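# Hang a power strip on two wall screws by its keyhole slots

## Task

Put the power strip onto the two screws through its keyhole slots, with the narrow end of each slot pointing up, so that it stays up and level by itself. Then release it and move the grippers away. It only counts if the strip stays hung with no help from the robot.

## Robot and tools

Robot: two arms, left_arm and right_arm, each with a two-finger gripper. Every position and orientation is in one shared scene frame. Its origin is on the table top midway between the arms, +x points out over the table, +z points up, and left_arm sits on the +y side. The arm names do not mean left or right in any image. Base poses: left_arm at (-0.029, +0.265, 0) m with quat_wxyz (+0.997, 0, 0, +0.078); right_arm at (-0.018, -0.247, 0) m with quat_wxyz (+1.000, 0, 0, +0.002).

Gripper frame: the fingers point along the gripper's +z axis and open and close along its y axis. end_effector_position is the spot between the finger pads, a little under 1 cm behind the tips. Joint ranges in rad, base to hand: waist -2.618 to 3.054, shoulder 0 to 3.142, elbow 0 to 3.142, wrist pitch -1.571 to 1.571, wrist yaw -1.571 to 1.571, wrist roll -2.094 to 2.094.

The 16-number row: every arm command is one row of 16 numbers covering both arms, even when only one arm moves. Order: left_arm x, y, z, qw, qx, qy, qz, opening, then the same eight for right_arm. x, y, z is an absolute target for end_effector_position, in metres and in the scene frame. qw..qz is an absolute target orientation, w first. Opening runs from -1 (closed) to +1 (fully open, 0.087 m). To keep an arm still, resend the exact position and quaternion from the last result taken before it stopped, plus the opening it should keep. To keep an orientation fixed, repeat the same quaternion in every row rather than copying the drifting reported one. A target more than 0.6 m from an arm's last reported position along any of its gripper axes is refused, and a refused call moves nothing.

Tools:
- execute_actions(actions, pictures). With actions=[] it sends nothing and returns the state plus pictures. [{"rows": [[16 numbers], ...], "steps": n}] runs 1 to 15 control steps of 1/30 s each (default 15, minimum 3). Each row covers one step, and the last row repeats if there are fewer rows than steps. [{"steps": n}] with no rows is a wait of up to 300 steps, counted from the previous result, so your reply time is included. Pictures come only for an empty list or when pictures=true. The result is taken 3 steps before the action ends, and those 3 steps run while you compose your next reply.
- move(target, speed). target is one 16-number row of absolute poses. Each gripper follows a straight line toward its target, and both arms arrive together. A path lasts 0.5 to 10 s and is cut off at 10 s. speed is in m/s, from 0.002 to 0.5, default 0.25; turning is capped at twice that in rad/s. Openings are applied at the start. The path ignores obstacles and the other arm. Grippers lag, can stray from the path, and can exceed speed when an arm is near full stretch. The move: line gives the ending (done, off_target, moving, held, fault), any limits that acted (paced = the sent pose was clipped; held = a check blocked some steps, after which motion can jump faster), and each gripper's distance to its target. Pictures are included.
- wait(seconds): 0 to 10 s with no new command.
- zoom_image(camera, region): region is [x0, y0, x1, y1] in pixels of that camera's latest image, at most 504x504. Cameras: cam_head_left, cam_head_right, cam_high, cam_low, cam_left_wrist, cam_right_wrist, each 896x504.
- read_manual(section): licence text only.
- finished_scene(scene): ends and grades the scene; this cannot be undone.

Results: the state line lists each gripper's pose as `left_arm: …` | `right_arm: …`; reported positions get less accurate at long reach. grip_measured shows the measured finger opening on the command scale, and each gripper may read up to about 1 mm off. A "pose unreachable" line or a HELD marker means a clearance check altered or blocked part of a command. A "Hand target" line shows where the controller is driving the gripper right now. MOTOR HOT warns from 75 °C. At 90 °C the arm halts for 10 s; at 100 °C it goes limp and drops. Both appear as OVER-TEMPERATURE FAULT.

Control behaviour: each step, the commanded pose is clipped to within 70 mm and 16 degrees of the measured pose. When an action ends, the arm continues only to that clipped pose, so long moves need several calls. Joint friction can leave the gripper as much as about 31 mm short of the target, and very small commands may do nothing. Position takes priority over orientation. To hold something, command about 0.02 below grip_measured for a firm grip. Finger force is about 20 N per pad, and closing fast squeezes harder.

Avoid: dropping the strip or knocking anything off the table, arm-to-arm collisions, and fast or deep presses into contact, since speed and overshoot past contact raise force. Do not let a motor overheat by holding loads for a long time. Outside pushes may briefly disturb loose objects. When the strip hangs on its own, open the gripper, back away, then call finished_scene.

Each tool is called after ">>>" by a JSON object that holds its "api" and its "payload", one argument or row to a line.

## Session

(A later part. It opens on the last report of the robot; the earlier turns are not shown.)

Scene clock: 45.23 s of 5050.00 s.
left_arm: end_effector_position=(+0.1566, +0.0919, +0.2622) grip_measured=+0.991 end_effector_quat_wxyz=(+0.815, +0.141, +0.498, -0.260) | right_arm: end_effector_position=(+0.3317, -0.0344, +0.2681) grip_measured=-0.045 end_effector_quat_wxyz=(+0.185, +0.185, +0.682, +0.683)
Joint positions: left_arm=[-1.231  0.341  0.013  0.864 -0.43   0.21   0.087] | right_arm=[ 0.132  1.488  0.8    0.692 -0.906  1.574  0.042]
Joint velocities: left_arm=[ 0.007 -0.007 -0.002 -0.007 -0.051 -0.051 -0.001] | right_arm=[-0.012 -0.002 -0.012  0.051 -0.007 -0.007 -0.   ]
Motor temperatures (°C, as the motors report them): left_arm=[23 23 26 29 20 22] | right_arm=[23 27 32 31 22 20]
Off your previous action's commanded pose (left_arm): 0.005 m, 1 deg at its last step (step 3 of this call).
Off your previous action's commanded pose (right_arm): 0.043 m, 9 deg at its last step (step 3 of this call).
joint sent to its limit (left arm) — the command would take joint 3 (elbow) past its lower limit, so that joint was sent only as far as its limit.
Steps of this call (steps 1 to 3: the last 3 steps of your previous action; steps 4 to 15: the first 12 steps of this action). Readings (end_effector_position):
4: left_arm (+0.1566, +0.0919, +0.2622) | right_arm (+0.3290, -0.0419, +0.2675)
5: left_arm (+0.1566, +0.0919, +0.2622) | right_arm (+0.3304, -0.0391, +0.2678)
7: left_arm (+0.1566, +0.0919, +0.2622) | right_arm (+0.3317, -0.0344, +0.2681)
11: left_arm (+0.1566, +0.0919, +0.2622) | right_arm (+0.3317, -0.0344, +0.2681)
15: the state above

s=.3045 blocked; try +2.5 mm.

>>> {"api": "execute_actions", "payload": {
  "actions": [
    {"rows":[[0.1565,0.09,0.258,0.815,0.144,0.499,-0.257,1,0.322,-0.057,0.310,0.235,0.138,0.655,0.708,-0.3]]}
  ]
}}

>>> {"api": "execute_actions", "payload": {
  "actions": [
    {"rows":[[0.1565,0.09,0.258,0.815,0.144,0.499,-0.257,1,0.336,-0.0415,0.310,0.235,0.138,0.655,0.708,-0.3]]}
  ]
}}

>>> {"api": "execute_actions", "payload": {
  "actions": [
    {"rows":[[0.1565,0.09,0.258,0.815,0.144,0.499,-0.257,1,0.342,-0.0275,0.310,0.235,0.138,0.655,0.708,-0.3]]}
  ]
}}

Scene clock: 45.77 s of 5050.00 s.
left_arm: end_effector_position=(+0.1566, +0.0919, +0.2622) grip_measured=+0.991 end_effector_quat_wxyz=(+0.815, +0.141, +0.498, -0.260) | right_arm: end_effector_position=(+0.3317, -0.0554, +0.2716) grip_measured=-0.045 end_effector_quat_wxyz=(+0.195, +0.187, +0.679, +0.683)
Joint positions: left_arm=[-1.231  0.341  0.013  0.864 -0.43   0.21   0.087] | right_arm=[ 0.066  1.464  0.789  0.69  -0.956  1.573  0.042]
Joint velocities: left_arm=[ 0.002  0.012  0.007 -0.051 -0.051 -0.022 -0.   ] | right_arm=[ 0.012 -0.012  0.002  0.037  0.022  0.007  0.   ]
Motor temperatures (°C, as the motors report them): left_arm=[23 23 26 29 20 22] | right_arm=[23 27 32 31 22 20]
Off your previous action's commanded pose (left_arm): 0.005 m, 1 deg at its last step (step 3 of this call).
Off your previous action's commanded pose (right_arm): 0.044 m, 9 deg at its last step (step 3 of this call).
joint sent to its limit (left arm) — the command would take joint 3 (elbow) past its lower limit, so that joint was sent only as far as its limit.
Steps of this call (steps 1 to 3: the last 3 steps of your previous action; step 4: nothing new was sent; steps 5 to 16: the first 12 steps of this action). Readings (end_effector_position):
5: left_arm (+0.1566, +0.0919, +0.2622) | right_arm (+0.3314, -0.0366, +0.2683)
6: left_arm (+0.1566, +0.0919, +0.2622) | right_arm (+0.3307, -0.0401, +0.2684)
8: left_arm (+0.1566, +0.0919, +0.2622) | right_arm (+0.3313, -0.0485, +0.2695)
12: left_arm (+0.1566, +0.0919, +0.2622) | right_arm (+0.3335, -0.0560, +0.2716)
16: the state above

Scene clock: 46.27 s of 5050.00 s.
left_arm: end_effector_position=(+0.1566, +0.0919, +0.2622) grip_measured=+0.991 end_effector_quat_wxyz=(+0.815, +0.141, +0.498, -0.260) | right_arm: end_effector_position=(+0.3302, -0.0444, +0.2680) grip_measured=-0.045 end_effector_quat_wxyz=(+0.186, +0.186, +0.682, +0.683)
Joint positions: left_arm=[-1.231  0.341  0.013  0.864 -0.43   0.21   0.087] | right_arm=[ 0.1    1.475  0.789  0.69  -0.935  1.573  0.042]
Joint velocities: left_arm=[-0.032 -0.007 -0.007  0.081  0.066 -0.066 -0.001] | right_arm=[ 0.012  0.002 -0.007  0.007 -0.007  0.007 -0.   ]
Motor temperatures (°C, as the motors report them): left_arm=[23 23 26 29 20 22] | right_arm=[23 27 32 31 22 20]
Off your previous action's commanded pose (left_arm): 0.005 m, 1 deg at its last step (step 3 of this call).
Off your previous action's commanded pose (right_arm): 0.039 m, 8 deg at its last step (step 3 of this call).
joint sent to its limit (left arm) — the command would take joint 3 (elbow) past its lower limit, so that joint was sent only as far as its limit.
Steps of this call (steps 1 to 3: the last 3 steps of your previous action; steps 4 to 15: the first 12 steps of this action). Readings (end_effector_position):
4: left_arm (+0.1566, +0.0919, +0.2622) | right_arm (+0.3310, -0.0542, +0.2716)
5: left_arm (+0.1566, +0.0919, +0.2622) | right_arm (+0.3311, -0.0524, +0.2716)
7: left_arm (+0.1566, +0.0919, +0.2622) | right_arm (+0.3298, -0.0479, +0.2708)
11: left_arm (+0.1566, +0.0919, +0.2622) | right_arm (+0.3289, -0.0441, +0.2683)
15: the state above

Scene clock: 46.77 s of 5050.00 s.
left_arm: end_effector_position=(+0.1566, +0.0919, +0.2622) grip_measured=+0.991 end_effector_quat_wxyz=(+0.815, +0.141, +0.498, -0.260) | right_arm: end_effector_position=(+0.3337, -0.0353, +0.2680) grip_measured=-0.045 end_effector_quat_wxyz=(+0.185, +0.185, +0.682, +0.683)
Joint positions: left_arm=[-1.231  0.341  0.013  0.864 -0.43   0.21   0.087] | right_arm=[ 0.128  1.495  0.808  0.69  -0.911  1.573  0.042]
Joint velocities: left_arm=[-0.012 -0.012 -0.002  0.037 -0.066  0.051 -0.001] | right_arm=[-0.017 -0.012  0.007  0.022 -0.037  0.007  0.001]
Motor temperatures (°C, as the motors report them): left_arm=[23 23 26 30 20 22] | right_arm=[23 27 32 32 22 20]
Off your previous action's commanded pose (left_arm): 0.005 m, 1 deg at its last step (step 3 of this call).
Off your previous action's commanded pose (right_arm): 0.043 m, 9 deg at its last step (step 3 of this call).
joint sent to its limit (left arm) — the command would take joint 3 (elbow) past its lower limit, so that joint was sent only as far as its limit.
Steps of this call (steps 1 to 3: the last 3 steps of your previous action; steps 4 to 15: the first 12 steps of this action). Readings (end_effector_position):
4: left_arm (+0.1566, +0.0919, +0.2622) | right_arm (+0.3311, -0.0432, +0.2679)
5: left_arm (+0.1566, +0.0919, +0.2622) | right_arm (+0.3325, -0.0406, +0.2683)
7: left_arm (+0.1566, +0.0919, +0.2622) | right_arm (+0.3338, -0.0353, +0.2681)
11: left_arm (+0.1566, +0.0919, +0.2622) | right_arm (+0.3337, -0.0353, +0.2680)
15: the state above

Another +2.2.

>>> {"api": "execute_actions", "payload": {
  "actions": [
    {"rows":[[0.1565,0.09,0.258,0.815,0.144,0.499,-0.257,1,0.324,-0.058,0.310,0.235,0.138,0.655,0.708,-0.3]]}
  ]
}}

>>> {"api": "execute_actions", "payload": {
  "actions": [
    {"rows":[[0.1565,0.09,0.258,0.815,0.144,0.499,-0.257,1,0.338,-0.0427,0.310,0.235,0.138,0.655,0.708,-0.3]]}
  ]
}}

>>> {"api": "execute_actions", "payload": {
  "actions": [
    {"rows":[[0.1565,0.09,0.258,0.815,0.144,0.499,-0.257,1,0.344,-0.0287,0.310,0.235,0.138,0.655,0.708,-0.3]]}
  ]
}}

Scene clock: 47.27 s of 5050.00 s.
left_arm: end_effector_position=(+0.1566, +0.0919, +0.2622) grip_measured=+0.991 end_effector_quat_wxyz=(+0.815, +0.141, +0.498, -0.260) | right_arm: end_effector_position=(+0.3339, -0.0565, +0.2713) grip_measured=-0.045 end_effector_quat_wxyz=(+0.194, +0.187, +0.679, +0.682)
Joint positions: left_arm=[-1.231  0.341  0.013  0.864 -0.43   0.21   0.087] | right_arm=[ 0.061  1.472  0.795  0.689 -0.96   1.572  0.042]
Joint velocities: left_arm=[-0.017 -0.017 -0.007 -0.066 -0.081  0.037 -0.001] | right_arm=[-0.002 -0.012 -0.002 -0.022 -0.051 -0.081  0.   ]
Motor temperatures (°C, as the motors report them): left_arm=[23 23 26 30 20 22] | right_arm=[23 27 32 32 22 20]
Off your previous action's commanded pose (left_arm): 0.005 m, 1 deg at its last step (step 3 of this call).
Off your previous action's commanded pose (right_arm): 0.044 m, 9 deg at its last step (step 3 of this call).
joint sent to its limit (left arm) — the command would take joint 3 (elbow) past its lower limit, so that joint was sent only as far as its limit.
Steps of this call (steps 1 to 3: the last 3 steps of your previous action; steps 4 to 15: the first 12 steps of this action). Readings (end_effector_position):
4: left_arm (+0.1566, +0.0919, +0.2622) | right_arm (+0.3333, -0.0373, +0.2685)
5: left_arm (+0.1566, +0.0919, +0.2622) | right_arm (+0.3326, -0.0409, +0.2686)
7: left_arm (+0.1566, +0.0919, +0.2622) | right_arm (+0.3332, -0.0494, +0.2695)
11: left_arm (+0.1566, +0.0919, +0.2622) | right_arm (+0.3356, -0.0571, +0.2713)
15: the state above

Scene clock: 47.77 s of 5050.00 s.
left_arm: end_effector_position=(+0.1566, +0.0919, +0.2622) grip_measured=+0.991 end_effector_quat_wxyz=(+0.815, +0.141, +0.498, -0.260) | right_arm: end_effector_position=(+0.3322, -0.0456, +0.2680) grip_measured=-0.045 end_effector_quat_wxyz=(+0.186, +0.185, +0.682, +0.683)
Joint positions: left_arm=[-1.231  0.341  0.013  0.864 -0.43   0.21   0.087] | right_arm=[ 0.095  1.482  0.795  0.69  -0.94   1.572  0.042]
Joint velocities: left_arm=[-0.017 -0.012 -0.002 -0.081 -0.037  0.022  0.001] | right_arm=[-0.002 -0.012  0.012  0.007 -0.037 -0.125 -0.   ]
Motor temperatures (°C, as the motors report them): left_arm=[23 23 26 30 20 22] | right_arm=[23 28 32 32 22 20]
Off your previous action's commanded pose (left_arm): 0.005 m, 1 deg at its last step (step 3 of this call).
Off your previous action's commanded pose (right_arm): 0.040 m, 8 deg at its last step (step 3 of this call).
joint sent to its limit (left arm) — the command would take joint 3 (elbow) past its lower limit, so that joint was sent only as far as its limit.
Steps of this call (steps 1 to 3: the last 3 steps of your previous action; steps 4 to 15: the first 12 steps of this action). Readings (end_effector_position):
4: left_arm (+0.1566, +0.0919, +0.2622) | right_arm (+0.3331, -0.0553, +0.2713)
5: left_arm (+0.1566, +0.0919, +0.2622) | right_arm (+0.3332, -0.0536, +0.2713)
7: left_arm (+0.1566, +0.0919, +0.2622) | right_arm (+0.3318, -0.0491, +0.2709)
11: left_arm (+0.1566, +0.0919, +0.2622) | right_arm (+0.3309, -0.0453, +0.2685)
15: the state above

Scene clock: 48.27 s of 5050.00 s.
left_arm: end_effector_position=(+0.1566, +0.0919, +0.2622) grip_measured=+0.991 end_effector_quat_wxyz=(+0.815, +0.141, +0.498, -0.260) | right_arm: end_effector_position=(+0.3358, -0.0361, +0.2680) grip_measured=-0.045 end_effector_quat_wxyz=(+0.185, +0.185, +0.682, +0.683)
Joint positions: left_arm=[-1.231  0.341  0.013  0.864 -0.43   0.21   0.087] | right_arm=[ 0.124  1.503  0.815  0.69  -0.914  1.572  0.042]
Joint velocities: left_arm=[-0.012 -0.012 -0.017 -0.007  0.037  0.007  0.   ] | right_arm=[ 0.012  0.002  0.002 -0.007 -0.037  0.051  0.001]
Motor temperatures (°C, as the motors report them): left_arm=[23 23 26 30 20 22] | right_arm=[23 28 32 32 22 20]
Off your previous action's commanded pose (left_arm): 0.005 m, 1 deg at its last step (step 3 of this call).
Off your previous action's commanded pose (right_arm): 0.043 m, 9 deg at its last step (step 3 of this call).
joint sent to its limit (left arm) — the command would take joint 3 (elbow) past its lower limit, so that joint was sent only as far as its limit.
Steps of this call (steps 1 to 3: the last 3 steps of your previous action; steps 4 to 15: the first 12 steps of this action). Readings (end_effector_position):
4: left_arm (+0.1566, +0.0919, +0.2622) | right_arm (+0.3331, -0.0444, +0.2679)
5: left_arm (+0.1566, +0.0919, +0.2622) | right_arm (+0.3345, -0.0419, +0.2683)
7: left_arm (+0.1566, +0.0919, +0.2622) | right_arm (+0.3359, -0.0362, +0.2680)
11: left_arm (+0.1566, +0.0919, +0.2622) | right_arm (+0.3358, -0.0361, +0.2680)
15: the state above

Try the other side, s≈.302.

>>> {"api": "execute_actions", "payload": {
  "actions": [
    {"rows":[[0.1565,0.09,0.258,0.815,0.144,0.499,-0.257,1,0.316,-0.055,0.310,0.235,0.138,0.655,0.708,-0.3]]}
  ]
}}

>>> {"api": "execute_actions", "payload": {
  "actions": [
    {"rows":[[0.1565,0.09,0.258,0.815,0.144,0.499,-0.257,1,0.332,-0.0388,0.310,0.235,0.138,0.655,0.708,-0.3]]}
  ]
}}

>>> {"api": "execute_actions", "payload": {
  "actions": [
    {"rows":[[0.1565,0.09,0.258,0.815,0.144,0.499,-0.257,1,0.338,-0.0248,0.310,0.235,0.138,0.655,0.708,-0.3]]}
  ]
}}

Scene clock: 48.80 s of 5050.00 s.
left_arm: end_effector_position=(+0.1566, +0.0919, +0.2622) grip_measured=+0.991 end_effector_quat_wxyz=(+0.815, +0.141, +0.498, -0.260) | right_arm: end_effector_position=(+0.3239, -0.0521, +0.2725) grip_measured=-0.045 end_effector_quat_wxyz=(+0.194, +0.183, +0.679, +0.684)
Joint positions: left_arm=[-1.231  0.341  0.013  0.864 -0.43   0.21   0.087] | right_arm=[ 0.077  1.438  0.768  0.687 -0.951  1.572  0.042]
Joint velocities: left_arm=[-0.002  0.012  0.002 -0.037 -0.007 -0.037  0.001] | right_arm=[-0.007 -0.007 -0.007 -0.022 -0.051  0.007 -0.001]
Motor temperatures (°C, as the motors report them): left_arm=[23 23 26 30 20 22] | right_arm=[23 28 32 32 22 20]
Off your previous action's commanded pose (left_arm): 0.005 m, 1 deg at its last step (step 3 of this call).
Off your previous action's commanded pose (right_arm): 0.043 m, 9 deg at its last step (step 3 of this call).
joint sent to its limit (left arm) — the command would take joint 3 (elbow) past its lower limit, so that joint was sent only as far as its limit.
Steps of this call (steps 1 to 3: the last 3 steps of your previous action; step 4: nothing new was sent; steps 5 to 16: the first 12 steps of this action). Readings (end_effector_position):
5: left_arm (+0.1566, +0.0919, +0.2622) | right_arm (+0.3347, -0.0379, +0.2681)
6: left_arm (+0.1566, +0.0919, +0.2622) | right_arm (+0.3320, -0.0410, +0.2676)
8: left_arm (+0.1566, +0.0919, +0.2622) | right_arm (+0.3273, -0.0475, +0.2684)
12: left_arm (+0.1566, +0.0919, +0.2622) | right_arm (+0.3251, -0.0523, +0.2722)
16: the state above

Scene clock: 49.30 s of 5050.00 s.
left_arm: end_effector_position=(+0.1566, +0.0919, +0.2622) grip_measured=+0.991 end_effector_quat_wxyz=(+0.815, +0.141, +0.498, -0.260) | right_arm: end_effector_position=(+0.3262, -0.0421, +0.2671) grip_measured=-0.045 end_effector_quat_wxyz=(+0.186, +0.186, +0.682, +0.682)
Joint positions: left_arm=[-1.231  0.341  0.013  0.864 -0.43   0.21   0.087] | right_arm=[ 0.109  1.461  0.774  0.688 -0.925  1.572  0.042]
Joint velocities: left_arm=[ 0.002  0.012  0.002  0.007  0.022 -0.022 -0.001] | right_arm=[ 0.007 -0.007  0.002  0.037  0.037 -0.037 -0.001]
Motor temperatures (°C, as the motors report them): left_arm=[23 23 26 30 20 22] | right_arm=[23 28 33 32 22 20]
Off your previous action's commanded pose (left_arm): 0.005 m, 1 deg at its last step (step 3 of this call).
Off your previous action's commanded pose (right_arm): 0.038 m, 8 deg at its last step (step 3 of this call).
joint sent to its limit (left arm) — the command would take joint 3 (elbow) past its lower limit, so that joint was sent only as far as its limit.
Steps of this call (steps 1 to 3: the last 3 steps of your previous action; steps 4 to 15: the first 12 steps of this action). Readings (end_effector_position):
4: left_arm (+0.1566, +0.0919, +0.2622) | right_arm (+0.3237, -0.0509, +0.2719)
5: left_arm (+0.1566, +0.0919, +0.2622) | right_arm (+0.3245, -0.0491, +0.2717)
7: left_arm (+0.1566, +0.0919, +0.2622) | right_arm (+0.3249, -0.0447, +0.2697)
11: left_arm (+0.1566, +0.0919, +0.2622) | right_arm (+0.3252, -0.0418, +0.2671)
15: the state above

Scene clock: 49.80 s of 5050.00 s.
left_arm: end_effector_position=(+0.1566, +0.0919, +0.2622) grip_measured=+0.991 end_effector_quat_wxyz=(+0.815, +0.141, +0.498, -0.260) | right_arm: end_effector_position=(+0.3298, -0.0321, +0.2675) grip_measured=-0.045 end_effector_quat_wxyz=(+0.185, +0.185, +0.682, +0.683)
Joint positions: left_arm=[-1.231  0.341  0.013  0.864 -0.43   0.21   0.087] | right_arm=[ 0.14   1.482  0.795  0.688 -0.899  1.571  0.042]
Joint velocities: left_arm=[ 0.007 -0.012 -0.007  0.007 -0.007 -0.007 -0.   ] | right_arm=[-0.002 -0.007  0.002  0.066  0.051 -0.066  0.   ]
Motor temperatures (°C, as the motors report them): left_arm=[23 23 26 30 20 22] | right_arm=[23 28 33 32 22 20]
Off your previous action's commanded pose (left_arm): 0.005 m, 1 deg at its last step (step 3 of this call).
Off your previous action's commanded pose (right_arm): 0.043 m, 9 deg at its last step (step 3 of this call).
joint sent to its limit (left arm) — the command would take joint 3 (elbow) past its lower limit, so that joint was sent only as far as its limit.
Steps of this call (steps 1 to 3: the last 3 steps of your previous action; steps 4 to 15: the first 12 steps of this action). Readings (end_effector_position):
4: left_arm (+0.1566, +0.0919, +0.2622) | right_arm (+0.3272, -0.0409, +0.2672)
5: left_arm (+0.1566, +0.0919, +0.2622) | right_arm (+0.3285, -0.0382, +0.2675)
7: left_arm (+0.1566, +0.0919, +0.2622) | right_arm (+0.3299, -0.0323, +0.2676)
11: left_arm (+0.1566, +0.0919, +0.2622) | right_arm (+0.3298, -0.0321, +0.2675)
15: the state above

>>> {"api": "move", "payload": {
  "target": [0.15,0.095,0.37,0.683,0.183,0.683,-0.183,1,0.322,-0.05,0.310,0.235,0.138,0.655,0.708,-0.3]
}}

Scene clock: 51.77 s of 5050.00 s.
left_arm: end_effector_position=(+0.1489, +0.0963, +0.3672) grip_measured=+0.991 end_effector_quat_wxyz=(+0.688, +0.183, +0.679, -0.179) | right_arm: end_effector_position=(+0.3281, -0.0462, +0.2680) grip_measured=-0.045 end_effector_quat_wxyz=(+0.187, +0.187, +0.685, +0.679)
Joint positions: left_arm=[-1.43   0.607  0.963 -0.341 -0.756  0.02   0.087] | right_arm=[ 0.095  1.458  0.787  0.657 -0.936  1.557  0.042]
Joint velocities: left_arm=[ 0.002 -0.002 -0.007 -0.066  0.095 -0.051 -0.   ] | right_arm=[-0.017 -0.012 -0.002  0.037  0.037 -0.037  0.   ]
Motor temperatures (°C, as the motors report them): left_arm=[23 23 26 30 20 22] | right_arm=[23 28 33 33 22 20]
Hand target (left_arm): +0.150, +0.094, +0.370; +0.685, +0.182, +0.682, -0.180
Hand target (right_arm): +0.319, -0.050, +0.309; +0.233, +0.137, +0.657, +0.704
Off your previous action's commanded pose (left_arm): 0.005 m, 1 deg at its last step (step 3 of this call).
Off your previous action's commanded pose (right_arm): 0.044 m, 9 deg at its last step (step 3 of this call).
Off the commanded pose (left_arm): 0.003 m, 1 deg.
Off the commanded pose (right_arm): 0.043 m, 9 deg.
Kept back: nothing.
move: off_target (right_arm)

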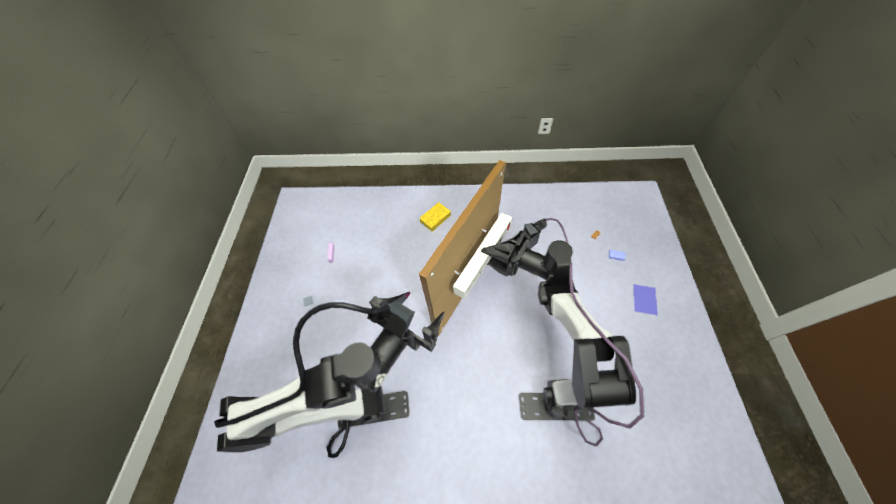

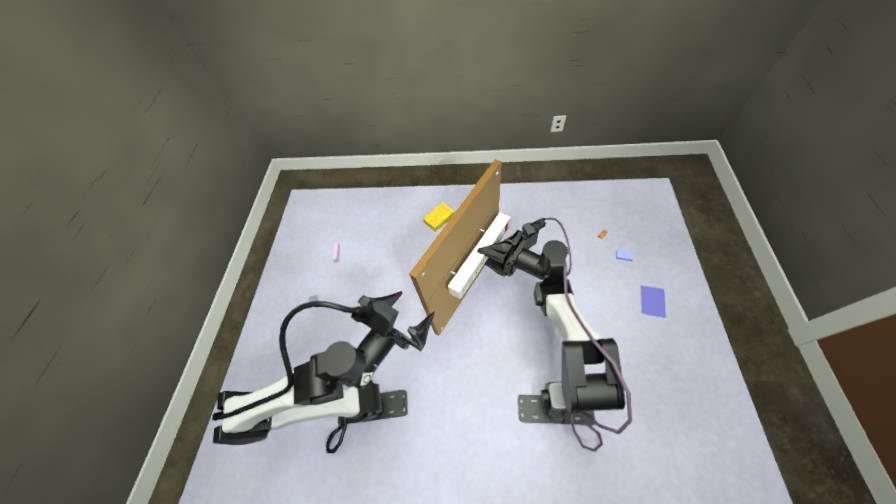

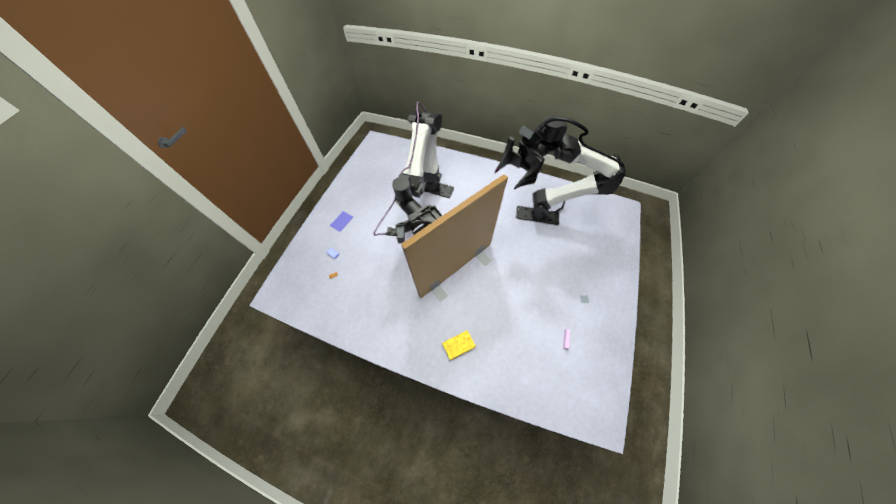

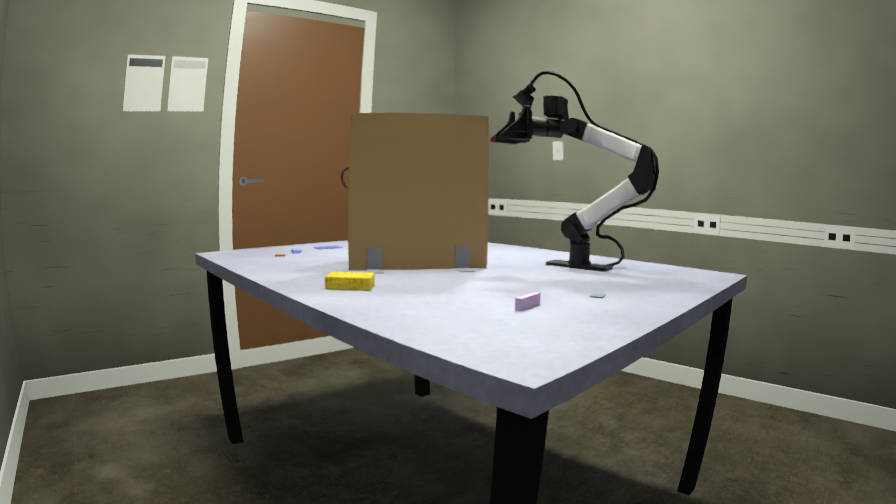

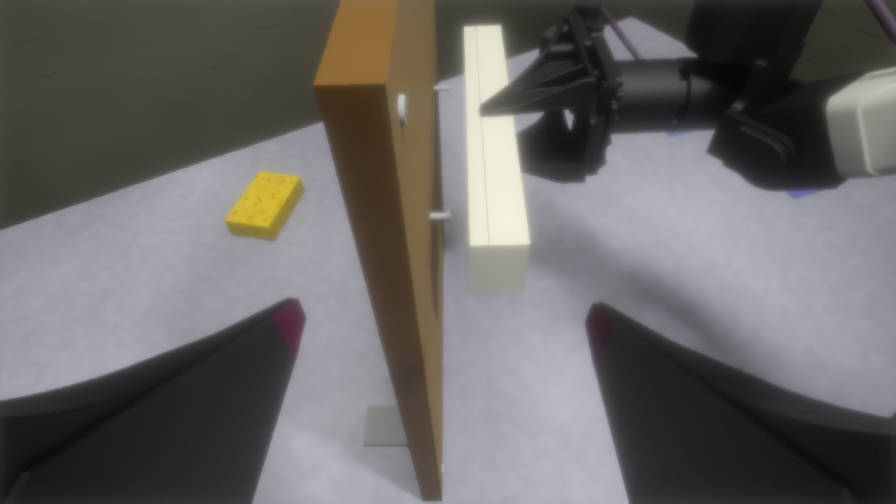

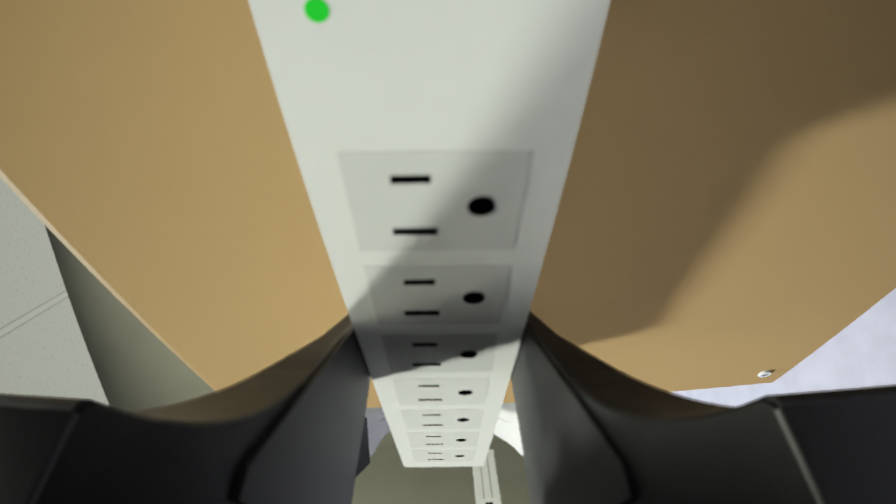

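Shift camera 16 mm toward +n, back strip off more.

>>> {"api": "execute_actions", "payload": {
  "actions": [
    {"rows":[[0.152,0.118,0.37,0.683,0.183,0.683,-0.183,1,0.306,-0.072,0.305,0.235,0.138,0.655,0.708,-0.3]]}
  ]
}}

>>> {"api": "wait", "payload": {
  "seconds": 0.4
}}

>>> {"api": "zoom_image", "payload": {
  "camera": "cam_left_wrist",
  "region": [400,40,640,280]
}}

Scene clock: 52.23 s of 5050.00 s.
left_arm: end_effector_position=(+0.1555, +0.1155, +0.3630) grip_measured=+0.991 end_effector_quat_wxyz=(+0.683, +0.184, +0.686, -0.169) | right_arm: end_effector_position=(+0.3156, -0.0705, +0.2657) grip_measured=-0.045 end_effector_quat_wxyz=(+0.191, +0.191, +0.681, +0.681)
Joint positions: left_arm=[-1.284  0.568  0.974 -0.418 -0.624  0.013  0.087] | right_arm=[ 0.016  1.402  0.718  0.685 -1.004  1.571  0.042]
Joint velocities: left_arm=[ 0.032  0.007  0.007 -0.11   0.11   0.037  0.   ] | right_arm=[-0.022  0.007 -0.007  0.066 -0.066  0.022  0.   ]
Motor temperatures (°C, as the motors report them): left_arm=[23 23 26 30 20 22] | right_arm=[23 28 33 33 22 20]
Steps of this call (steps 1 to 2: nothing new was sent; steps 3 to 14: the first 12 steps of this action). Readings (end_effector_position):
3: left_arm (+0.1501, +0.0982, +0.3663) | right_arm (+0.3267, -0.0485, +0.2674)
4: left_arm (+0.1534, +0.1042, +0.3644) | right_arm (+0.3234, -0.0531, +0.2661)
6: left_arm (+0.1568, +0.1136, +0.3635) | right_arm (+0.3190, -0.0635, +0.2638)
10: left_arm (+0.1567, +0.1175, +0.3650) | right_arm (+0.3176, -0.0712, +0.2637)
14: the state above

Scene clock: 52.73 s of 5050.00 s.
left_arm: end_effector_position=(+0.1540, +0.1131, +0.3612) grip_measured=+0.991 end_effector_quat_wxyz=(+0.679, +0.192, +0.687, -0.173) | right_arm: end_effector_position=(+0.3137, -0.0700, +0.2682) grip_measured=-0.045 end_effector_quat_wxyz=(+0.190, +0.185, +0.679, +0.684)
Joint positions: left_arm=[-1.281  0.568  0.974 -0.427 -0.603  0.012  0.087] | right_arm=[ 0.016  1.402  0.718  0.701 -1.015  1.58   0.042]
Joint velocities: left_arm=[-0.017  0.022  0.002 -0.037  0.007 -0.037  0.   ] | right_arm=[-0.002  0.002 -0.007 -0.051  0.007 -0.037  0.   ]
Motor temperatures (°C, as the motors report them): left_arm=[23 23 26 30 20 22] | right_arm=[23 28 33 33 22 20]
Hand target (left_arm): +0.152, +0.118, +0.370; +0.684, +0.183, +0.682, -0.182
Hand target (right_arm): +0.304, -0.072, +0.304; +0.233, +0.137, +0.657, +0.704
Off the commanded pose (left_arm): 0.010 m, 2 deg.
Off the commanded pose (right_arm): 0.038 m, 8 deg.
Kept back: nothing.
Steps of this call (steps 1 to 3: the last 3 steps of your previous action; steps 4 to 15: nothing new was sent). Readings (end_effector_position):
1: left_arm (+0.1553, +0.1151, +0.3626) | right_arm (+0.3152, -0.0704, +0.2661)
2: left_arm (+0.1550, +0.1147, +0.3623) | right_arm (+0.3149, -0.0703, +0.2665)
4: left_arm (+0.1548, +0.1142, +0.3619) | right_arm (+0.3144, -0.0702, +0.2671)
8: left_arm (+0.1543, +0.1136, +0.3614) | right_arm (+0.3140, -0.0700, +0.2678)
15: the state above

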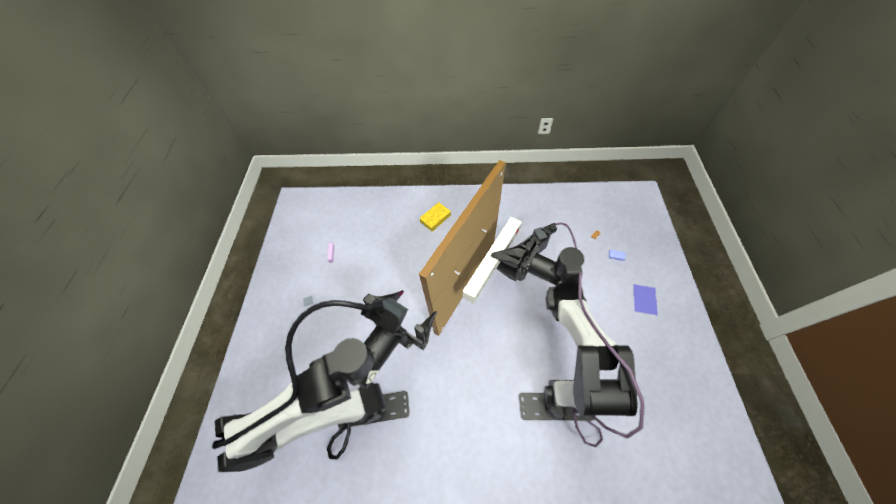

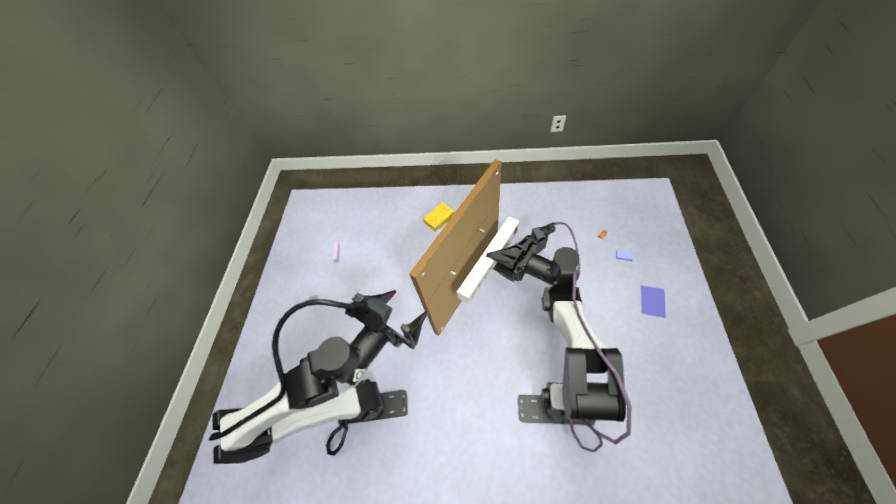

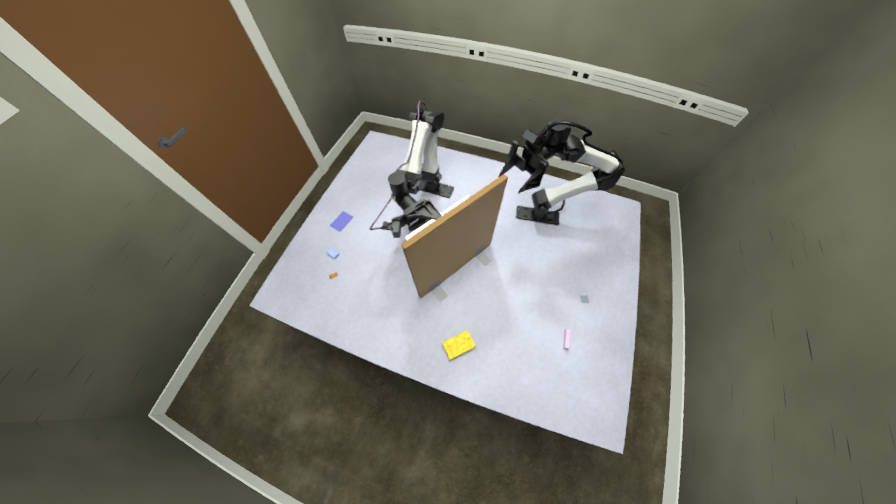

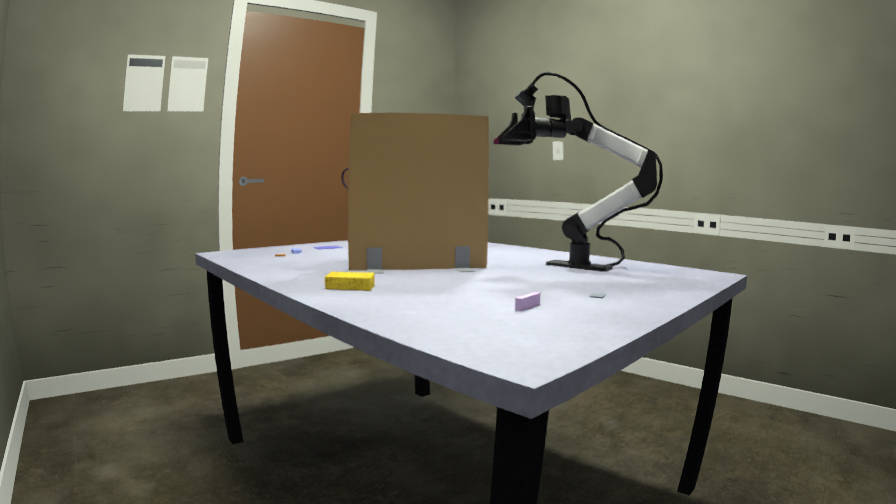

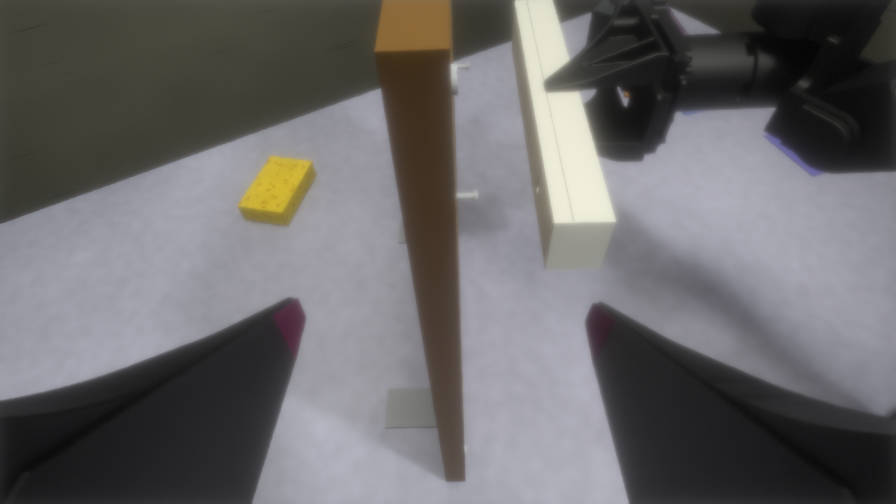

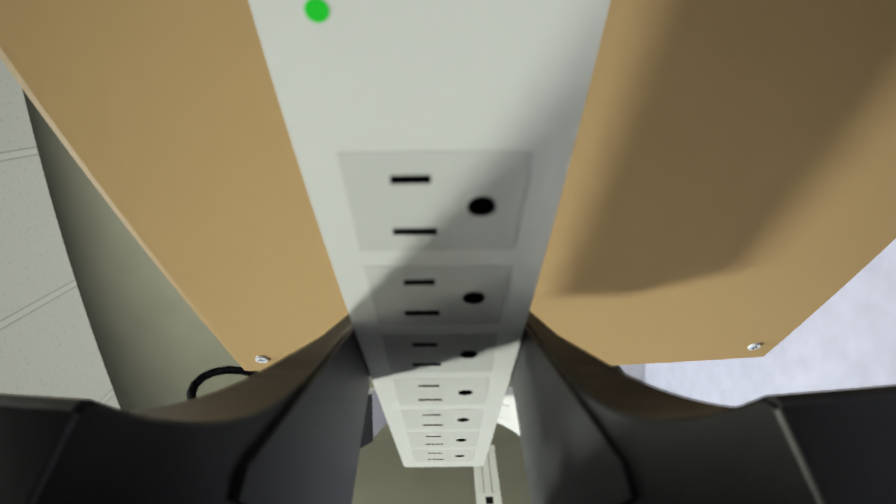

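Region (400, 40, 640, 280) of cam_left_wrist's 896x504 image, scaled by 2.100, with more detail than that image has.

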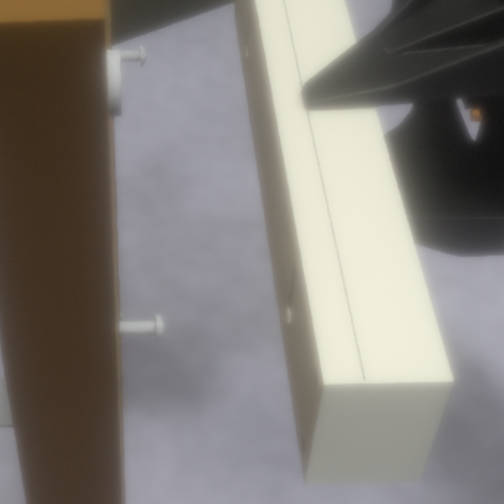

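>>> {"api": "execute_actions", "payload": {
  "actions": [
    {"rows":[[0.152,0.118,0.37,0.683,0.183,0.683,-0.183,1,0.3288,-0.037,0.3125,0.235,0.138,0.655,0.708,-0.3]]}
  ]
}}

>>> {"api": "execute_actions", "payload": {
  "actions": [
    {"rows":[[0.152,0.118,0.37,0.683,0.183,0.683,-0.183,1,0.3348,-0.023,0.3125,0.235,0.138,0.655,0.708,-0.3]]}
  ]
}}

Scene clock: 53.23 s of 5050.00 s.
left_arm: end_effector_position=(+0.1541, +0.1131, +0.3609) grip_measured=+0.991 end_effector_quat_wxyz=(+0.679, +0.192, +0.687, -0.174) | right_arm: end_effector_position=(+0.3199, -0.0377, +0.2744) grip_measured=-0.045 end_effector_quat_wxyz=(+0.187, +0.175, +0.679, +0.688)
Joint positions: left_arm=[-1.277  0.568  0.974 -0.428 -0.598  0.01   0.087] | right_arm=[ 0.123  1.443  0.771  0.699 -0.927  1.58   0.042]
Joint velocities: left_arm=[-0.012  0.002  0.012  0.022 -0.051  0.007 -0.   ] | right_arm=[ 0.007  0.032  0.002 -0.051  0.022 -0.007  0.   ]
Motor temperatures (°C, as the motors report them): left_arm=[23 23 26 30 20 22] | right_arm=[23 28 33 33 22 20]
Steps of this call (steps 1 to 3: nothing new was sent; steps 4 to 15: the first 12 steps of this action). Readings (end_effector_position):
4: left_arm (+0.1540, +0.1130, +0.3611) | right_arm (+0.3146, -0.0670, +0.2687)
5: left_arm (+0.1541, +0.1131, +0.3611) | right_arm (+0.3164, -0.0609, +0.2699)
7: left_arm (+0.1542, +0.1133, +0.3610) | right_arm (+0.3166, -0.0471, +0.2724)
11: left_arm (+0.1541, +0.1131, +0.3609) | right_arm (+0.3161, -0.0369, +0.2745)
15: the state above

Scene clock: 53.73 s of 5050.00 s.
left_arm: end_effector_position=(+0.1541, +0.1130, +0.3608) grip_measured=+0.991 end_effector_quat_wxyz=(+0.679, +0.192, +0.687, -0.174) | right_arm: end_effector_position=(+0.3262, -0.0300, +0.2727) grip_measured=-0.045 end_effector_quat_wxyz=(+0.187, +0.179, +0.680, +0.686)
Joint positions: left_arm=[-1.277  0.568  0.974 -0.428 -0.597  0.01   0.087] | right_arm=[ 0.148  1.468  0.794  0.691 -0.897  1.574  0.042]
Joint velocities: left_arm=[-0.002  0.007  0.012  0.007 -0.037 -0.11  -0.001] | right_arm=[-0.002 -0.002 -0.002 -0.007  0.007 -0.11  -0.001]
Motor temperatures (°C, as the motors report them): left_arm=[23 23 26 30 20 22] | right_arm=[23 28 33 33 22 20]
Off your previous action's commanded pose (left_arm): 0.011 m, 2 deg at its last step (step 3 of this call).
Off your previous action's commanded pose (right_arm): 0.040 m, 8 deg at its last step (step 3 of this call).
Steps of this call (steps 1 to 3: the last 3 steps of your previous action; steps 4 to 15: the first 12 steps of this action). Readings (end_effector_position):
4: left_arm (+0.1541, +0.1131, +0.3609) | right_arm (+0.3222, -0.0368, +0.2731)
5: left_arm (+0.1541, +0.1131, +0.3609) | right_arm (+0.3240, -0.0344, +0.2731)
7: left_arm (+0.1541, +0.1131, +0.3608) | right_arm (+0.3262, -0.0301, +0.2728)
11: left_arm (+0.1541, +0.1130, +0.3608) | right_arm (+0.3262, -0.0300, +0.2726)
15: the state above

>>> {"api": "execute_actions", "payload": {
  "actions": [
    {"rows":[[0.152,0.118,0.37,0.683,0.183,0.683,-0.183,1,0.314,-0.053,0.312,0.235,0.138,0.655,0.708,-0.3]]}
  ]
}}

>>> {"api": "execute_actions", "payload": {
  "actions": [
    {"rows":[[0.152,0.118,0.37,0.683,0.183,0.683,-0.183,1,0.3288,-0.037,0.312,0.235,0.138,0.655,0.708,-0.3]]}
  ]
}}

>>> {"api": "execute_actions", "payload": {
  "actions": [
    {"rows":[[0.152,0.118,0.37,0.683,0.183,0.683,-0.183,1,0.3348,-0.023,0.312,0.235,0.138,0.655,0.708,-0.3]]}
  ]
}}

Scene clock: 54.23 s of 5050.00 s.
left_arm: end_effector_position=(+0.1541, +0.1130, +0.3608) grip_measured=+0.991 end_effector_quat_wxyz=(+0.679, +0.192, +0.687, -0.174) | right_arm: end_effector_position=(+0.3234, -0.0510, +0.2751) grip_measured=-0.045 end_effector_quat_wxyz=(+0.197, +0.183, +0.678, +0.684)
Joint positions: left_arm=[-1.277  0.568  0.974 -0.428 -0.597  0.009  0.087] | right_arm=[ 0.082  1.429  0.769  0.683 -0.941  1.572  0.042]
Joint velocities: left_arm=[ 0.017 -0.012 -0.002  0.037 -0.066 -0.007 -0.   ] | right_arm=[-0.002  0.012  0.002 -0.022 -0.066  0.081 -0.001]
Motor temperatures (°C, as the motors report them): left_arm=[23 23 26 30 20 22] | right_arm=[23 28 33 33 22 20]
Off your previous action's commanded pose (left_arm): 0.011 m, 2 deg at its last step (step 3 of this call).
Off your previous action's commanded pose (right_arm): 0.041 m, 8 deg at its last step (step 3 of this call).
Steps of this call (steps 1 to 3: the last 3 steps of your previous action; steps 4 to 15: the first 12 steps of this action). Readings (end_effector_position):
4: left_arm (+0.1541, +0.1130, +0.3608) | right_arm (+0.3257, -0.0322, +0.2729)
5: left_arm (+0.1541, +0.1130, +0.3608) | right_arm (+0.3243, -0.0359, +0.2724)
7: left_arm (+0.1541, +0.1130, +0.3608) | right_arm (+0.3237, -0.0445, +0.2729)
11: left_arm (+0.1541, +0.1130, +0.3608) | right_arm (+0.3250, -0.0515, +0.2750)
15: the state above

Scene clock: 54.73 s of 5050.00 s.
left_arm: end_effector_position=(+0.1541, +0.1130, +0.3608) grip_measured=+0.991 end_effector_quat_wxyz=(+0.679, +0.192, +0.687, -0.174) | right_arm: end_effector_position=(+0.3229, -0.0400, +0.2695) grip_measured=-0.045 end_effector_quat_wxyz=(+0.187, +0.185, +0.681, +0.683)
Joint positions: left_arm=[-1.277  0.568  0.974 -0.428 -0.597  0.009  0.087] | right_arm=[ 0.117  1.446  0.769  0.683 -0.919  1.572  0.042]
Joint velocities: left_arm=[-0.007 -0.002  0.007 -0.007 -0.066 -0.007  0.   ] | right_arm=[-0.012  0.007 -0.012  0.022  0.051 -0.022  0.   ]
Motor temperatures (°C, as the motors report them): left_arm=[23 22 26 30 20 22] | right_arm=[23 28 33 33 22 20]
Off your previous action's commanded pose (left_arm): 0.011 m, 2 deg at its last step (step 3 of this call).
Off your previous action's commanded pose (right_arm): 0.038 m, 8 deg at its last step (step 3 of this call).
Steps of this call (steps 1 to 3: the last 3 steps of your previous action; steps 4 to 15: the first 12 steps of this action). Readings (end_effector_position):
4: left_arm (+0.1541, +0.1130, +0.3608) | right_arm (+0.3229, -0.0498, +0.2747)
5: left_arm (+0.1541, +0.1130, +0.3608) | right_arm (+0.3231, -0.0477, +0.2740)
7: left_arm (+0.1541, +0.1130, +0.3608) | right_arm (+0.3224, -0.0432, +0.2718)
11: left_arm (+0.1541, +0.1130, +0.3608) | right_arm (+0.3218, -0.0397, +0.2695)
15: the state above

Scene clock: 55.23 s of 5050.00 s.
left_arm: end_effector_position=(+0.1541, +0.1130, +0.3608) grip_measured=+0.991 end_effector_quat_wxyz=(+0.679, +0.192, +0.687, -0.174) | right_arm: end_effector_position=(+0.3271, -0.0294, +0.2699) grip_measured=-0.045 end_effector_quat_wxyz=(+0.186, +0.183, +0.682, +0.683)
Joint positions: left_arm=[-1.277  0.568  0.974 -0.428 -0.597  0.009  0.087] | right_arm=[ 0.151  1.47   0.792  0.682 -0.889  1.57   0.042]
Joint velocities: left_arm=[-0.022  0.012  0.012  0.051 -0.007 -0.022 -0.001] | right_arm=[-0.012 -0.027  0.007 -0.007 -0.037 -0.051  0.001]
Motor temperatures (°C, as the motors report them): left_arm=[23 22 26 30 20 22] | right_arm=[23 28 33 33 22 20]
Off your previous action's commanded pose (left_arm): 0.011 m, 2 deg at its last step (step 3 of this call).
Off your previous action's commanded pose (right_arm): 0.043 m, 9 deg at its last step (step 3 of this call).
Steps of this call (steps 1 to 3: the last 3 steps of your previous action; steps 4 to 15: the first 12 steps of this action). Readings (end_effector_position):
4: left_arm (+0.1541, +0.1130, +0.3608) | right_arm (+0.3240, -0.0389, +0.2696)
5: left_arm (+0.1541, +0.1130, +0.3608) | right_arm (+0.3253, -0.0363, +0.2699)
7: left_arm (+0.1541, +0.1130, +0.3608) | right_arm (+0.3268, -0.0303, +0.2701)
11: left_arm (+0.1541, +0.1130, +0.3608) | right_arm (+0.3271, -0.0294, +0.2699)
15: the state above

One mm deeper; nudge.

>>> {"api": "execute_actions", "payload": {
  "actions": [
    {"rows":[[0.152,0.118,0.37,0.683,0.183,0.683,-0.183,1,0.339,-0.019,0.312,0.235,0.138,0.655,0.708,-0.3]]}
  ]
}}

Scene clock: 55.73 s of 5050.00 s.
left_arm: end_effector_position=(+0.1541, +0.1130, +0.3608) grip_measured=+0.991 end_effector_quat_wxyz=(+0.679, +0.192, +0.687, -0.174) | right_arm: end_effector_position=(+0.3270, -0.0288, +0.2698) grip_measured=-0.045 end_effector_quat_wxyz=(+0.183, +0.180, +0.683, +0.683)
Joint positions: left_arm=[-1.277  0.568  0.974 -0.428 -0.597  0.009  0.087] | right_arm=[ 0.15   1.475  0.798  0.68  -0.898  1.568  0.042]
Joint velocities: left_arm=[ 0.007  0.002  0.017 -0.007  0.066  0.007 -0.001] | right_arm=[ 0.007 -0.012  0.002 -0.037 -0.022 -0.007 -0.   ]
Motor temperatures (°C, as the motors report them): left_arm=[23 22 26 30 20 22] | right_arm=[23 28 34 33 22 20]
Off your previous action's commanded pose (left_arm): 0.011 m, 2 deg at its last step (step 3 of this call).
Off your previous action's commanded pose (right_arm): 0.043 m, 9 deg at its last step (step 3 of this call).
Steps of this call (steps 1 to 3: the last 3 steps of your previous action; steps 4 to 15: the first 12 steps of this action). Readings (end_effector_position):
4: left_arm (+0.1541, +0.1130, +0.3608) | right_arm (+0.3272, -0.0292, +0.2700)
5: left_arm (+0.1541, +0.1130, +0.3608) | right_arm (+0.3271, -0.0289, +0.2699)
7: left_arm (+0.1541, +0.1130, +0.3608) | right_arm (+0.3270, -0.0288, +0.2699)
11: left_arm (+0.1541, +0.1130, +0.3608) | right_arm (+0.3270, -0.0288, +0.2699)
15: the state above

>>> {"api": "execute_actions", "payload": {
  "actions": [
    {"rows":[[0.152,0.118,0.37,0.683,0.183,0.683,-0.183,1,0.315,-0.054,0.311,0.237,0.136,0.655,0.708,-0.3]]}
  ]
}}

>>> {"api": "execute_actions", "payload": {
  "actions": [
    {"rows":[[0.152,0.118,0.37,0.683,0.183,0.683,-0.183,1,0.330,-0.0377,0.311,0.237,0.136,0.655,0.708,-0.3]]}
  ]
}}

>>> {"api": "execute_actions", "payload": {
  "actions": [
    {"rows":[[0.152,0.118,0.37,0.683,0.183,0.683,-0.183,1,0.336,-0.0237,0.311,0.237,0.136,0.655,0.708,-0.3]]}
  ]
}}

Scene clock: 56.23 s of 5050.00 s.
left_arm: end_effector_position=(+0.1541, +0.1130, +0.3608) grip_measured=+0.991 end_effector_quat_wxyz=(+0.679, +0.192, +0.687, -0.174) | right_arm: end_effector_position=(+0.3247, -0.0524, +0.2727) grip_measured=-0.045 end_effector_quat_wxyz=(+0.196, +0.185, +0.680, +0.682)
Joint positions: left_arm=[-1.277  0.568  0.974 -0.428 -0.597  0.009  0.087] | right_arm=[ 0.078  1.434  0.769  0.678 -0.944  1.566  0.042]
Joint velocities: left_arm=[-0.002  0.002 -0.017  0.007 -0.037  0.051 -0.001] | right_arm=[ 0.007  0.007 -0.002  0.022 -0.066 -0.022 -0.001]
Motor temperatures (°C, as the motors report them): left_arm=[23 22 26 30 20 22] | right_arm=[23 28 34 33 22 20]
Off your previous action's commanded pose (left_arm): 0.011 m, 2 deg at its last step (step 3 of this call).
Off your previous action's commanded pose (right_arm): 0.045 m, 9 deg at its last step (step 3 of this call).
Steps of this call (steps 1 to 3: the last 3 steps of your previous action; steps 4 to 15: the first 12 steps of this action). Readings (end_effector_position):
4: left_arm (+0.1541, +0.1130, +0.3608) | right_arm (+0.3266, -0.0316, +0.2700)
5: left_arm (+0.1541, +0.1130, +0.3608) | right_arm (+0.3252, -0.0357, +0.2697)
7: left_arm (+0.1541, +0.1130, +0.3608) | right_arm (+0.3246, -0.0451, +0.2705)
11: left_arm (+0.1541, +0.1130, +0.3608) | right_arm (+0.3264, -0.0529, +0.2728)
15: the state above

Scene clock: 56.73 s of 5050.00 s.
left_arm: end_effector_position=(+0.1541, +0.1130, +0.3608) grip_measured=+0.991 end_effector_quat_wxyz=(+0.679, +0.192, +0.687, -0.174) | right_arm: end_effector_position=(+0.3239, -0.0408, +0.2673) grip_measured=-0.045 end_effector_quat_wxyz=(+0.187, +0.185, +0.683, +0.682)
Joint positions: left_arm=[-1.277  0.568  0.974 -0.428 -0.597  0.009  0.087] | right_arm=[ 0.114  1.451  0.769  0.68  -0.921  1.566  0.042]
Joint velocities: left_arm=[ 0.007  0.017 -0.002 -0.037 -0.007 -0.022 -0.001] | right_arm=[-0.012  0.012 -0.007  0.037 -0.007  0.022 -0.   ]
Motor temperatures (°C, as the motors report them): left_arm=[23 22 26 30 20 22] | right_arm=[23 28 34 34 22 20]
Off your previous action's commanded pose (left_arm): 0.011 m, 2 deg at its last step (step 3 of this call).
Off your previous action's commanded pose (right_arm): 0.039 m, 8 deg at its last step (step 3 of this call).
Steps of this call (steps 1 to 3: the last 3 steps of your previous action; steps 4 to 15: the first 12 steps of this action). Readings (end_effector_position):
4: left_arm (+0.1541, +0.1130, +0.3608) | right_arm (+0.3240, -0.0510, +0.2725)
5: left_arm (+0.1541, +0.1130, +0.3608) | right_arm (+0.3243, -0.0490, +0.2720)
7: left_arm (+0.1541, +0.1130, +0.3608) | right_arm (+0.3234, -0.0441, +0.2698)
11: left_arm (+0.1541, +0.1130, +0.3608) | right_arm (+0.3228, -0.0405, +0.2673)
15: the state above

Scene clock: 57.23 s of 5050.00 s.
left_arm: end_effector_position=(+0.1541, +0.1130, +0.3608) grip_measured=+0.991 end_effector_quat_wxyz=(+0.679, +0.192, +0.687, -0.174) | right_arm: end_effector_position=(+0.3280, -0.0297, +0.2678) grip_measured=-0.045 end_effector_quat_wxyz=(+0.186, +0.183, +0.683, +0.682)
Joint positions: left_arm=[-1.277  0.568  0.974 -0.428 -0.597  0.009  0.087] | right_arm=[ 0.149  1.475  0.793  0.68  -0.891  1.566  0.042]
Joint velocities: left_arm=[-0.002  0.007 -0.007 -0.051  0.007 -0.007 -0.   ] | right_arm=[ 0.007  0.002  0.007  0.022 -0.037 -0.007 -0.001]
Motor temperatures (°C, as the motors report them): left_arm=[23 22 26 30 20 22] | right_arm=[23 28 34 34 22 20]
Off your previous action's commanded pose (left_arm): 0.011 m, 2 deg at its last step (step 3 of this call).
Off your previous action's commanded pose (right_arm): 0.044 m, 9 deg at its last step (step 3 of this call).
Steps of this call (steps 1 to 3: the last 3 steps of your previous action; steps 4 to 15: the first 12 steps of this action). Readings (end_effector_position):
4: left_arm (+0.1541, +0.1130, +0.3608) | right_arm (+0.3249, -0.0396, +0.2674)
5: left_arm (+0.1541, +0.1130, +0.3608) | right_arm (+0.3262, -0.0369, +0.2677)
7: left_arm (+0.1541, +0.1130, +0.3608) | right_arm (+0.3277, -0.0310, +0.2679)
11: left_arm (+0.1541, +0.1130, +0.3608) | right_arm (+0.3280, -0.0297, +0.2678)
15: the state above


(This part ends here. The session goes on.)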